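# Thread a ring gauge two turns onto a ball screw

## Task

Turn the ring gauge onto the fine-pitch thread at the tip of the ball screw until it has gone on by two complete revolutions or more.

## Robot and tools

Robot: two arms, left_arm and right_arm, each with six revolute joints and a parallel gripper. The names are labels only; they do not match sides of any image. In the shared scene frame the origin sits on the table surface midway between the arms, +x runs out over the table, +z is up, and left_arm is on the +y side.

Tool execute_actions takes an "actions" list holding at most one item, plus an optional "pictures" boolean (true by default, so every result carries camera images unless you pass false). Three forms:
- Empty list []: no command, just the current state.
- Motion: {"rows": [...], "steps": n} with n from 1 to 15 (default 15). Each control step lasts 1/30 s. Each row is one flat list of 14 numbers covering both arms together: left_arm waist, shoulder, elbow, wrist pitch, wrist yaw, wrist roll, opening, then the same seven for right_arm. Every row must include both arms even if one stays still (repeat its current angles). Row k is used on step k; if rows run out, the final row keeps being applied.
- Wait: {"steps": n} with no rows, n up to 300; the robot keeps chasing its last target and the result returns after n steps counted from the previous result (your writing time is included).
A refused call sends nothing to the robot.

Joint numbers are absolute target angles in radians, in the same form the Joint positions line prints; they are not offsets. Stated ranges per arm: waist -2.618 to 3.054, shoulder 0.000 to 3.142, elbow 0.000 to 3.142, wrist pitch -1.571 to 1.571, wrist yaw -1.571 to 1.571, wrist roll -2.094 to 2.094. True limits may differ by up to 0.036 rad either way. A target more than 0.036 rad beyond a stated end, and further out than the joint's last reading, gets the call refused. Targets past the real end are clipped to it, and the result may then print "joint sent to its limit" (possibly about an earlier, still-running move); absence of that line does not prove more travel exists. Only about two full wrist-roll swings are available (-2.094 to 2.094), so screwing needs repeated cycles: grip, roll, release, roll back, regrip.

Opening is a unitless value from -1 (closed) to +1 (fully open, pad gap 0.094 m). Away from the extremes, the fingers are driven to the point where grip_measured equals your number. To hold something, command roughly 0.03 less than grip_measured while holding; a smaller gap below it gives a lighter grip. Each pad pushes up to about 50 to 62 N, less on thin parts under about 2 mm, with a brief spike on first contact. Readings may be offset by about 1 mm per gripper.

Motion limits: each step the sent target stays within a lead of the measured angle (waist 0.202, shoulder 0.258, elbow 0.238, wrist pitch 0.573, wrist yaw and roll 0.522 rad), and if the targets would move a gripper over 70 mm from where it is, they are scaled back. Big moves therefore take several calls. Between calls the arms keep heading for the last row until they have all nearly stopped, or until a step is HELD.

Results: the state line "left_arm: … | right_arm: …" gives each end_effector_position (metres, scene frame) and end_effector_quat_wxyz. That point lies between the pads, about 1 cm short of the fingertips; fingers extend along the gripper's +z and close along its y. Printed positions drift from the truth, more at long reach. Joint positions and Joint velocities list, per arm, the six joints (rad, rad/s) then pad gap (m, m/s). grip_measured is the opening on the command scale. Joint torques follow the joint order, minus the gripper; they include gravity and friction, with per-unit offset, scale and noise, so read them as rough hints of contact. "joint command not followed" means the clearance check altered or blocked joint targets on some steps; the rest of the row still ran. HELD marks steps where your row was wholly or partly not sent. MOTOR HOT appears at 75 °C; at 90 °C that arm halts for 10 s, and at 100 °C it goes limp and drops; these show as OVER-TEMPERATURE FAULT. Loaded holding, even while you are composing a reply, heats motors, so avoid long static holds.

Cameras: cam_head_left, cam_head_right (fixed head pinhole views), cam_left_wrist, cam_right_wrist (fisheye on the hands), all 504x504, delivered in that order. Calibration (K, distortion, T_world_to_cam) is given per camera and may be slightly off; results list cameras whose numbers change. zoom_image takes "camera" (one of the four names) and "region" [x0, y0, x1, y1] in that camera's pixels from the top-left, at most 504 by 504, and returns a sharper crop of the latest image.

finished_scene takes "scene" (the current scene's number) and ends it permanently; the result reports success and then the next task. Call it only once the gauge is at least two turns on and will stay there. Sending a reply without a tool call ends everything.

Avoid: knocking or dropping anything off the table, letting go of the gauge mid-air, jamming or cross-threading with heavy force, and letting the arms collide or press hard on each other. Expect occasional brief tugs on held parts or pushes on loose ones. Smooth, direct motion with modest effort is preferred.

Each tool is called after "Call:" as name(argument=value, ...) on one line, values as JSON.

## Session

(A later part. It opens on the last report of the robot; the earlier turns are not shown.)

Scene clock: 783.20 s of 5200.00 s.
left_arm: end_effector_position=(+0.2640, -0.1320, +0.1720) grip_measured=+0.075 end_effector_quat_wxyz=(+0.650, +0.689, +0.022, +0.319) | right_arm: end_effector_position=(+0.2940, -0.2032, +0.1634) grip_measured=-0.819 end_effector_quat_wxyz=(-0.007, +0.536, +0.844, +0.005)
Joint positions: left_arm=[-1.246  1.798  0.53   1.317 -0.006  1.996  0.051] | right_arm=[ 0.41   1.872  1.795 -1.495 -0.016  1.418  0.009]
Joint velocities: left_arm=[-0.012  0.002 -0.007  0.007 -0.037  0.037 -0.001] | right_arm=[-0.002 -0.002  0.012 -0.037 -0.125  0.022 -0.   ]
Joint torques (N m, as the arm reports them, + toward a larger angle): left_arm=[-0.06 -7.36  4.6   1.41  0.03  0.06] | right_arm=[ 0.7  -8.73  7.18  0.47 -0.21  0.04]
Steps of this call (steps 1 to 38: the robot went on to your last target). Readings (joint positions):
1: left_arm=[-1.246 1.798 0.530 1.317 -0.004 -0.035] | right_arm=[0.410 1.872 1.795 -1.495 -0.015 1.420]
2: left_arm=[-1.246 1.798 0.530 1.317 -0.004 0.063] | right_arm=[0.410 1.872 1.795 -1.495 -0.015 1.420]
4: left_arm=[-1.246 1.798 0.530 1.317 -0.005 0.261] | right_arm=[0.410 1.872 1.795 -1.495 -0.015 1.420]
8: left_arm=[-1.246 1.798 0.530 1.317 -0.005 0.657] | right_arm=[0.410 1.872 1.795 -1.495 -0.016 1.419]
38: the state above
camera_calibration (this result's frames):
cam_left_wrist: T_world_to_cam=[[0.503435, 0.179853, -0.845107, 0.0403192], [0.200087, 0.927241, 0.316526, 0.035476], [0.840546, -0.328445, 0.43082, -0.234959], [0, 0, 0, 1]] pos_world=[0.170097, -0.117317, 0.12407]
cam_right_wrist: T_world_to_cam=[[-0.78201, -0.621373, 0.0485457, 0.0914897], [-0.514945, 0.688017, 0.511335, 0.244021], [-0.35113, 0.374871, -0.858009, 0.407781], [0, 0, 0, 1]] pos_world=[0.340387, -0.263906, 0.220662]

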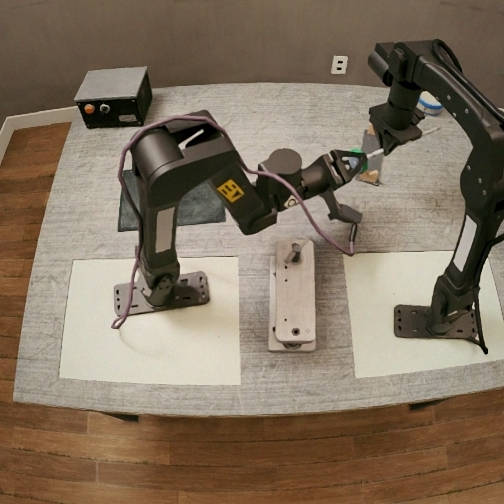

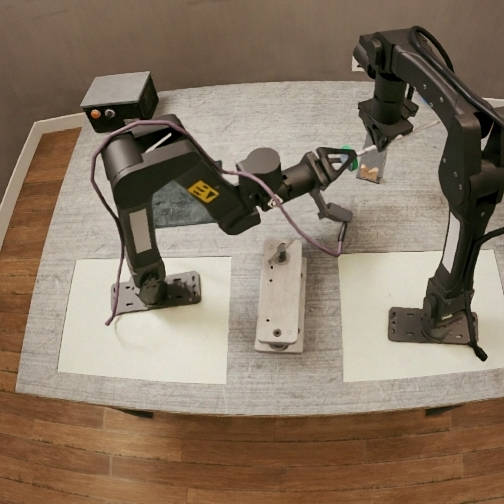

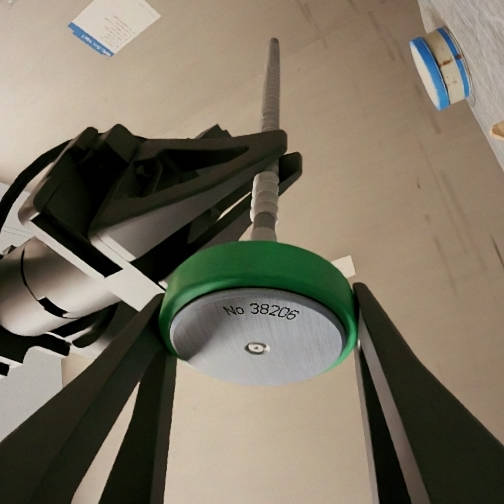

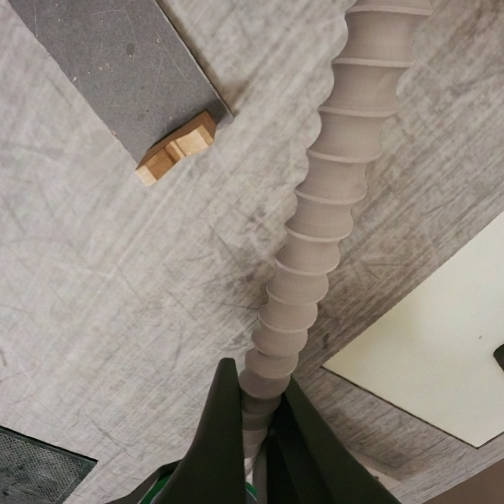

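Call:
execute_actions(actions=[{"rows": [[-1.246,1.805,0.535,1.315,0,2.0,-0.01, 0.42,1.865,1.82,-1.49,-0.016,1.422,-0.9],[-1.246,1.805,0.535,1.315,0,2.0,-0.01, 0.42,1.865,1.82,-1.49,-0.016,1.422,-0.9],[-1.246,1.805,0.535,1.315,0,2.0,-0.01, 0.42,1.865,1.82,-1.49,-0.016,1.422,-0.9],[-1.246,1.805,0.535,1.315,0.003,2.0,0.8, 0.42,1.865,1.82,-1.49,-0.016,1.422,-0.9]], "steps": 12}], pictures=false)

Call:
execute_actions(actions=[{"rows": [[-1.246,1.805,0.535,1.315,0.003,-1.57,0.8, 0.42,1.865,1.82,-1.49,-0.016,1.422,-0.9]], "steps": 15}], pictures=false)

Call:
execute_actions(actions=[{"steps": 38}], pictures=false)

Call:
execute_actions(actions=[{"rows": [[-1.246,1.805,0.535,1.315,0,-1.57,-0.01, 0.42,1.865,1.82,-1.49,-0.016,1.422,-0.9]], "steps": 12}], pictures=false)

Call:
execute_actions(actions=[{"rows": [[-1.246,1.805,0.535,1.315,0,2.0,-0.01, 0.42,1.865,1.82,-1.49,-0.042,1.422,-0.9]], "steps": 15}], pictures=false)

Call:
execute_actions(actions=[{"steps": 38}], pictures=false)

Call:
execute_actions(actions=[{"rows": [[-1.246,1.805,0.535,1.315,0,2.0,-0.01, 0.42,1.865,1.82,-1.49,-0.019,1.422,-0.9],[-1.246,1.805,0.535,1.315,0,2.0,-0.01, 0.42,1.865,1.82,-1.49,-0.019,1.422,-0.9],[-1.246,1.805,0.535,1.315,0,2.0,-0.01, 0.42,1.865,1.82,-1.49,-0.019,1.422,-0.9],[-1.246,1.805,0.535,1.315,0.003,2.0,0.8, 0.42,1.865,1.82,-1.49,-0.019,1.422,-0.9]], "steps": 12}])

Scene clock: 804.17 s of 5200.00 s.
left_arm: end_effector_position=(+0.2636, -0.1322, +0.1720) grip_measured=+0.798 end_effector_quat_wxyz=(+0.649, +0.689, +0.019, +0.320) | right_arm: end_effector_position=(+0.2941, -0.2034, +0.1634) grip_measured=-0.819 end_effector_quat_wxyz=(-0.006, +0.536, +0.844, +0.004)
Joint positions: left_arm=[-1.246  1.798  0.53   1.317 -0.004  2.001  0.084] | right_arm=[ 0.41   1.872  1.795 -1.495 -0.015  1.418  0.009]
Joint velocities: left_arm=[-0.002 -0.012 -0.002 -0.037  0.007  0.007 -0.   ] | right_arm=[-0.007  0.002 -0.017 -0.007 -0.007  0.051  0.   ]
Joint torques (N m, as the arm reports them, + toward a larger angle): left_arm=[ 0.13 -7.14  4.59  1.38  0.06 -0.01] | right_arm=[ 0.58 -8.82  7.29  0.49 -0.05  0.05]
Steps of this call (steps 1 to 30: the robot went on to your last target; steps 31 to 90: nothing new was sent; then 17.57 s passed at rest; steps 91 to 102: all 12 steps of this action). Readings (joint positions):
91: left_arm=[-1.246 1.798 0.530 1.317 -0.006 2.000] | right_arm=[0.410 1.872 1.795 -1.495 -0.016 1.418]
92: left_arm=[-1.246 1.798 0.530 1.317 -0.006 2.000] | right_arm=[0.410 1.872 1.795 -1.495 -0.016 1.418]
94: left_arm=[-1.246 1.798 0.530 1.317 -0.006 2.000] | right_arm=[0.410 1.872 1.795 -1.495 -0.015 1.418]
98: left_arm=[-1.246 1.798 0.530 1.317 -0.004 2.001] | right_arm=[0.410 1.872 1.795 -1.495 -0.015 1.418]
102: the state above

Scene clock: 804.67 s of 5200.00 s.
left_arm: end_effector_position=(+0.2634, -0.1324, +0.1721) grip_measured=+0.798 end_effector_quat_wxyz=(+0.700, +0.507, +0.467, -0.186) | right_arm: end_effector_position=(+0.2941, -0.2034, +0.1634) grip_measured=-0.819 end_effector_quat_wxyz=(-0.006, +0.536, +0.844, +0.004)
Joint positions: left_arm=[-1.246  1.798  0.53   1.317 -0.002  0.567  0.084] | right_arm=[ 0.41   1.872  1.795 -1.495 -0.015  1.418  0.009]
Joint velocities: left_arm=[ 0.002 -0.017 -0.022 -0.051 -0.022 -2.835  0.001] | right_arm=[-0.002 -0.012  0.002 -0.037 -0.022 -0.007 -0.   ]
Joint torques (N m, as the arm reports them, + toward a larger angle): left_arm=[-0.03 -7.3   4.64  1.39  0.02 -0.02] | right_arm=[ 0.68 -8.73  7.2   0.48 -0.03  0.03]
Steps of this call (steps 1 to 15: all 15 steps of this action). Readings (joint positions):
1: left_arm=[-1.246 1.798 0.530 1.317 -0.004 1.929] | right_arm=[0.410 1.872 1.795 -1.495 -0.015 1.418]
2: left_arm=[-1.246 1.798 0.530 1.317 -0.004 1.831] | right_arm=[0.410 1.872 1.795 -1.495 -0.015 1.418]
4: left_arm=[-1.246 1.798 0.530 1.317 -0.003 1.636] | right_arm=[0.410 1.872 1.795 -1.495 -0.015 1.418]
8: left_arm=[-1.246 1.798 0.530 1.317 -0.003 1.248] | right_arm=[0.410 1.872 1.795 -1.495 -0.015 1.418]
15: the state above

Scene clock: 805.93 s of 5200.00 s.
left_arm: end_effector_position=(+0.2632, -0.1324, +0.1721) grip_measured=+0.798 end_effector_quat_wxyz=(+0.174, -0.164, +0.670, -0.703) | right_arm: end_effector_position=(+0.2941, -0.2034, +0.1634) grip_measured=-0.819 end_effector_quat_wxyz=(-0.006, +0.536, +0.844, +0.004)
Joint positions: left_arm=[-1.246  1.798  0.53   1.317 -0.002 -1.568  0.084] | right_arm=[ 0.41   1.872  1.795 -1.495 -0.015  1.418  0.009]
Joint velocities: left_arm=[-0.007 -0.007  0.007 -0.007 -0.022 -0.007 -0.001] | right_arm=[-0.002  0.002 -0.017  0.022  0.051 -0.066 -0.001]
Joint torques (N m, as the arm reports them, + toward a larger angle): left_arm=[-0.14 -7.23  4.44  1.36  0.05 -0.01] | right_arm=[ 0.78 -8.71  7.27  0.47 -0.02  0.03]
Steps of this call (steps 1 to 38: the robot went on to your last target). Readings (joint positions):
1: left_arm=[-1.246 1.798 0.530 1.317 -0.002 0.470] | right_arm=[0.410 1.872 1.795 -1.495 -0.015 1.418]
2: left_arm=[-1.246 1.798 0.530 1.317 -0.002 0.372] | right_arm=[0.410 1.872 1.795 -1.495 -0.015 1.418]
4: left_arm=[-1.246 1.798 0.530 1.317 -0.002 0.176] | right_arm=[0.410 1.872 1.795 -1.495 -0.015 1.418]
8: left_arm=[-1.246 1.798 0.530 1.317 -0.002 -0.218] | right_arm=[0.410 1.872 1.795 -1.495 -0.015 1.418]
38: the state above

Scene clock: 806.33 s of 5200.00 s.
left_arm: end_effector_position=(+0.2632, -0.1324, +0.1721) grip_measured=+0.075 end_effector_quat_wxyz=(+0.173, -0.165, +0.669, -0.703) | right_arm: end_effector_position=(+0.2940, -0.2033, +0.1634) grip_measured=-0.819 end_effector_quat_wxyz=(-0.006, +0.536, +0.844, +0.005)
Joint positions: left_arm=[-1.246  1.798  0.53   1.317 -0.002 -1.572  0.051] | right_arm=[ 0.41   1.872  1.795 -1.495 -0.016  1.418  0.009]
Joint velocities: left_arm=[-0.012 -0.002  0.007 -0.007  0.007 -0.022  0.   ] | right_arm=[-0.002 -0.007 -0.002 -0.022 -0.007  0.022  0.001]
Joint torques (N m, as the arm reports them, + toward a larger angle): left_arm=[-0.12 -7.14  4.48  1.35  0.05  0.04] | right_arm=[ 0.67 -8.73  7.23  0.46 -0.01  0.02]
Steps of this call (steps 1 to 12: all 12 steps of this action). Readings (joint positions):
1: left_arm=[-1.246 1.798 0.530 1.317 -0.002 -1.569] | right_arm=[0.410 1.872 1.795 -1.495 -0.015 1.418]
2: left_arm=[-1.246 1.798 0.530 1.317 -0.002 -1.570] | right_arm=[0.410 1.872 1.795 -1.495 -0.015 1.418]
4: left_arm=[-1.246 1.798 0.530 1.317 -0.002 -1.571] | right_arm=[0.410 1.872 1.795 -1.495 -0.016 1.418]
8: left_arm=[-1.246 1.798 0.530 1.317 -0.002 -1.572] | right_arm=[0.410 1.872 1.795 -1.495 -0.016 1.418]
12: the state above

Scene clock: 806.83 s of 5200.00 s.
left_arm: end_effector_position=(+0.2636, -0.1322, +0.1721) grip_measured=+0.075 end_effector_quat_wxyz=(+0.594, +0.315, +0.613, -0.415) | right_arm: end_effector_position=(+0.2939, -0.2029, +0.1634) grip_measured=-0.819 end_effector_quat_wxyz=(-0.007, +0.536, +0.844, +0.005)
Joint positions: left_arm=[-1.246  1.798  0.53   1.317 -0.004 -0.134  0.051] | right_arm=[ 0.41   1.872  1.795 -1.495 -0.018  1.418  0.009]
Joint velocities: left_arm=[-0.012 -0.007 -0.007  0.051 -0.066  2.85   0.   ] | right_arm=[-0.012  0.002 -0.017 -0.095  0.095 -0.095 -0.   ]
Joint torques (N m, as the arm reports them, + toward a larger angle): left_arm=[-0.13 -7.22  4.48  1.38  0.06 -0.02] | right_arm=[ 0.73 -8.7   7.17  0.49 -0.21  0.04]
Steps of this call (steps 1 to 15: all 15 steps of this action). Readings (joint positions):
1: left_arm=[-1.246 1.798 0.530 1.317 -0.002 -1.500] | right_arm=[0.410 1.872 1.795 -1.495 -0.017 1.418]
2: left_arm=[-1.246 1.798 0.530 1.317 -0.002 -1.401] | right_arm=[0.410 1.872 1.795 -1.495 -0.017 1.418]
4: left_arm=[-1.246 1.798 0.530 1.317 -0.002 -1.207] | right_arm=[0.410 1.872 1.795 -1.495 -0.017 1.418]
8: left_arm=[-1.246 1.798 0.530 1.317 -0.002 -0.819] | right_arm=[0.410 1.872 1.795 -1.495 -0.018 1.418]
15: the state above

Scene clock: 808.10 s of 5200.00 s.
left_arm: end_effector_position=(+0.2640, -0.1321, +0.1719) grip_measured=+0.075 end_effector_quat_wxyz=(+0.650, +0.689, +0.022, +0.319) | right_arm: end_effector_position=(+0.2938, -0.2027, +0.1634) grip_measured=-0.819 end_effector_quat_wxyz=(-0.008, +0.535, +0.845, +0.006)
Joint positions: left_arm=[-1.246  1.798  0.53   1.316 -0.006  1.995  0.051] | right_arm=[ 0.41   1.872  1.795 -1.495 -0.019  1.417  0.009]
Joint velocities: left_arm=[-0.007 -0.002 -0.007  0.037 -0.007  0.066  0.   ] | right_arm=[-0.012 -0.007  0.002 -0.022  0.007 -0.095 -0.   ]
Joint torques (N m, as the arm reports them, + toward a larger angle): left_arm=[ 0.13 -7.23  4.4   1.36  0.06  0.  ] | right_arm=[ 0.7  -8.75  7.21  0.47 -0.2   0.04]
Steps of this call (steps 1 to 38: the robot went on to your last target). Readings (joint positions):
1: left_arm=[-1.246 1.798 0.530 1.317 -0.004 -0.036] | right_arm=[0.410 1.872 1.795 -1.495 -0.018 1.418]
2: left_arm=[-1.246 1.798 0.530 1.317 -0.004 0.062] | right_arm=[0.410 1.872 1.795 -1.495 -0.018 1.418]
4: left_arm=[-1.246 1.798 0.530 1.317 -0.004 0.260] | right_arm=[0.410 1.872 1.795 -1.495 -0.018 1.418]
8: left_arm=[-1.246 1.798 0.530 1.317 -0.005 0.655] | right_arm=[0.410 1.872 1.795 -1.495 -0.018 1.417]
38: the state above

Scene clock: 808.50 s of 5200.00 s.
left_arm: end_effector_position=(+0.2637, -0.1322, +0.1719) grip_measured=+0.798 end_effector_quat_wxyz=(+0.649, +0.690, +0.020, +0.320) | right_arm: end_effector_position=(+0.2940, -0.2029, +0.1634) grip_measured=-0.819 end_effector_quat_wxyz=(-0.007, +0.535, +0.845, +0.006)
Joint positions: left_arm=[-1.246  1.798  0.53   1.316 -0.004  2.001  0.084] | right_arm=[ 0.41   1.872  1.795 -1.495 -0.018  1.417  0.009]
Joint velocities: left_arm=[ 0.002  0.002  0.002  0.037  0.007  0.022 -0.   ] | right_arm=[-0.012  0.012 -0.002  0.007 -0.037 -0.037  0.   ]
Joint torques (N m, as the arm reports them, + toward a larger angle): left_arm=[-0.08 -7.23  4.49  1.37  0.08 -0.03] | right_arm=[ 0.82 -8.7   7.28  0.47 -0.02  0.04]
Steps of this call (steps 1 to 12: all 12 steps of this action). Readings (joint positions):
1: left_arm=[-1.246 1.798 0.530 1.316 -0.006 1.996] | right_arm=[0.410 1.872 1.795 -1.495 -0.019 1.417]
2: left_arm=[-1.246 1.798 0.530 1.316 -0.006 1.997] | right_arm=[0.410 1.872 1.795 -1.495 -0.019 1.417]
4: left_arm=[-1.246 1.798 0.530 1.316 -0.006 1.998] | right_arm=[0.410 1.872 1.795 -1.495 -0.018 1.417]
8: left_arm=[-1.246 1.798 0.530 1.316 -0.005 2.000] | right_arm=[0.410 1.872 1.795 -1.495 -0.018 1.417]
12: the state above
camera_calibration (this result's frames):
cam_left_wrist: T_world_to_cam=[[0.507069, 0.181131, -0.842658, 0.0392089], [0.200391, 0.926102, 0.319653, 0.0349486], [0.838287, -0.330947, 0.4333, -0.234882], [0, 0, 0, 1]] pos_world=[0.170014, -0.117202, 0.123643]
cam_right_wrist: T_world_to_cam=[[-0.78106, -0.62264, 0.0475965, 0.0912976], [-0.51597, 0.686423, 0.512444, 0.243624], [-0.351739, 0.375691, -0.857401, 0.407928], [0, 0, 0, 1]] pos_world=[0.340496, -0.263638, 0.220568]

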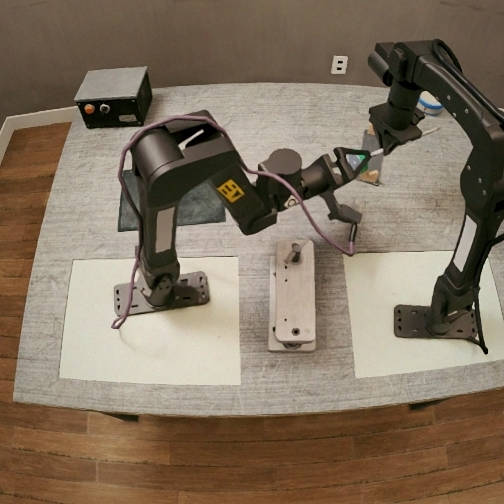

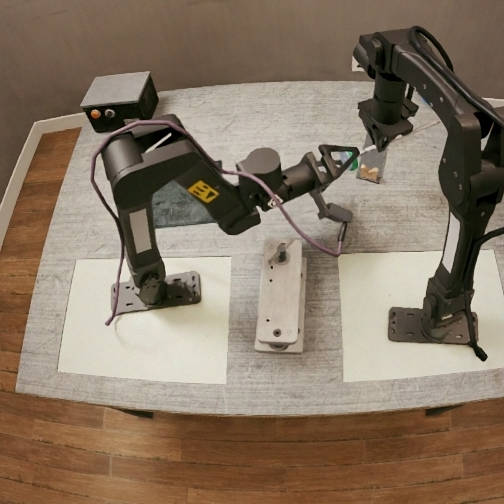

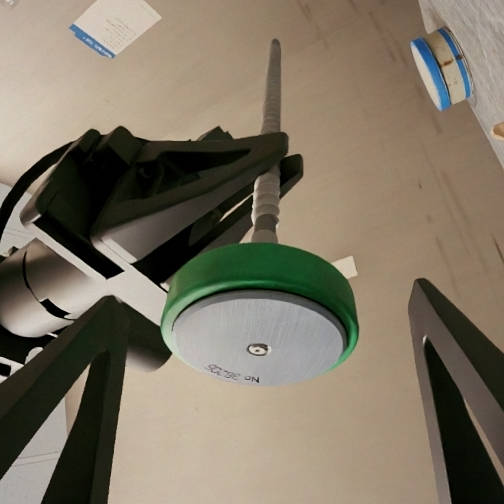

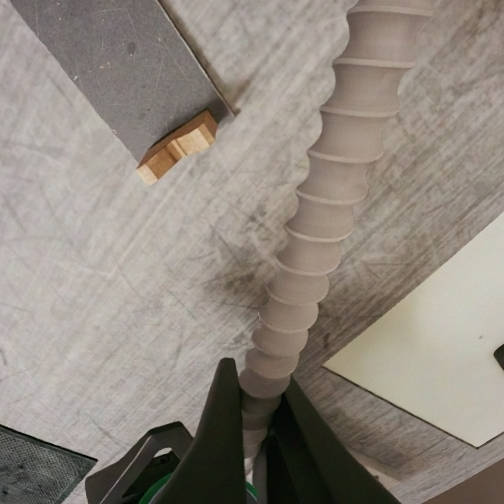

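Call:
finished_scene(scene=1)

The scene is finished: the task was done.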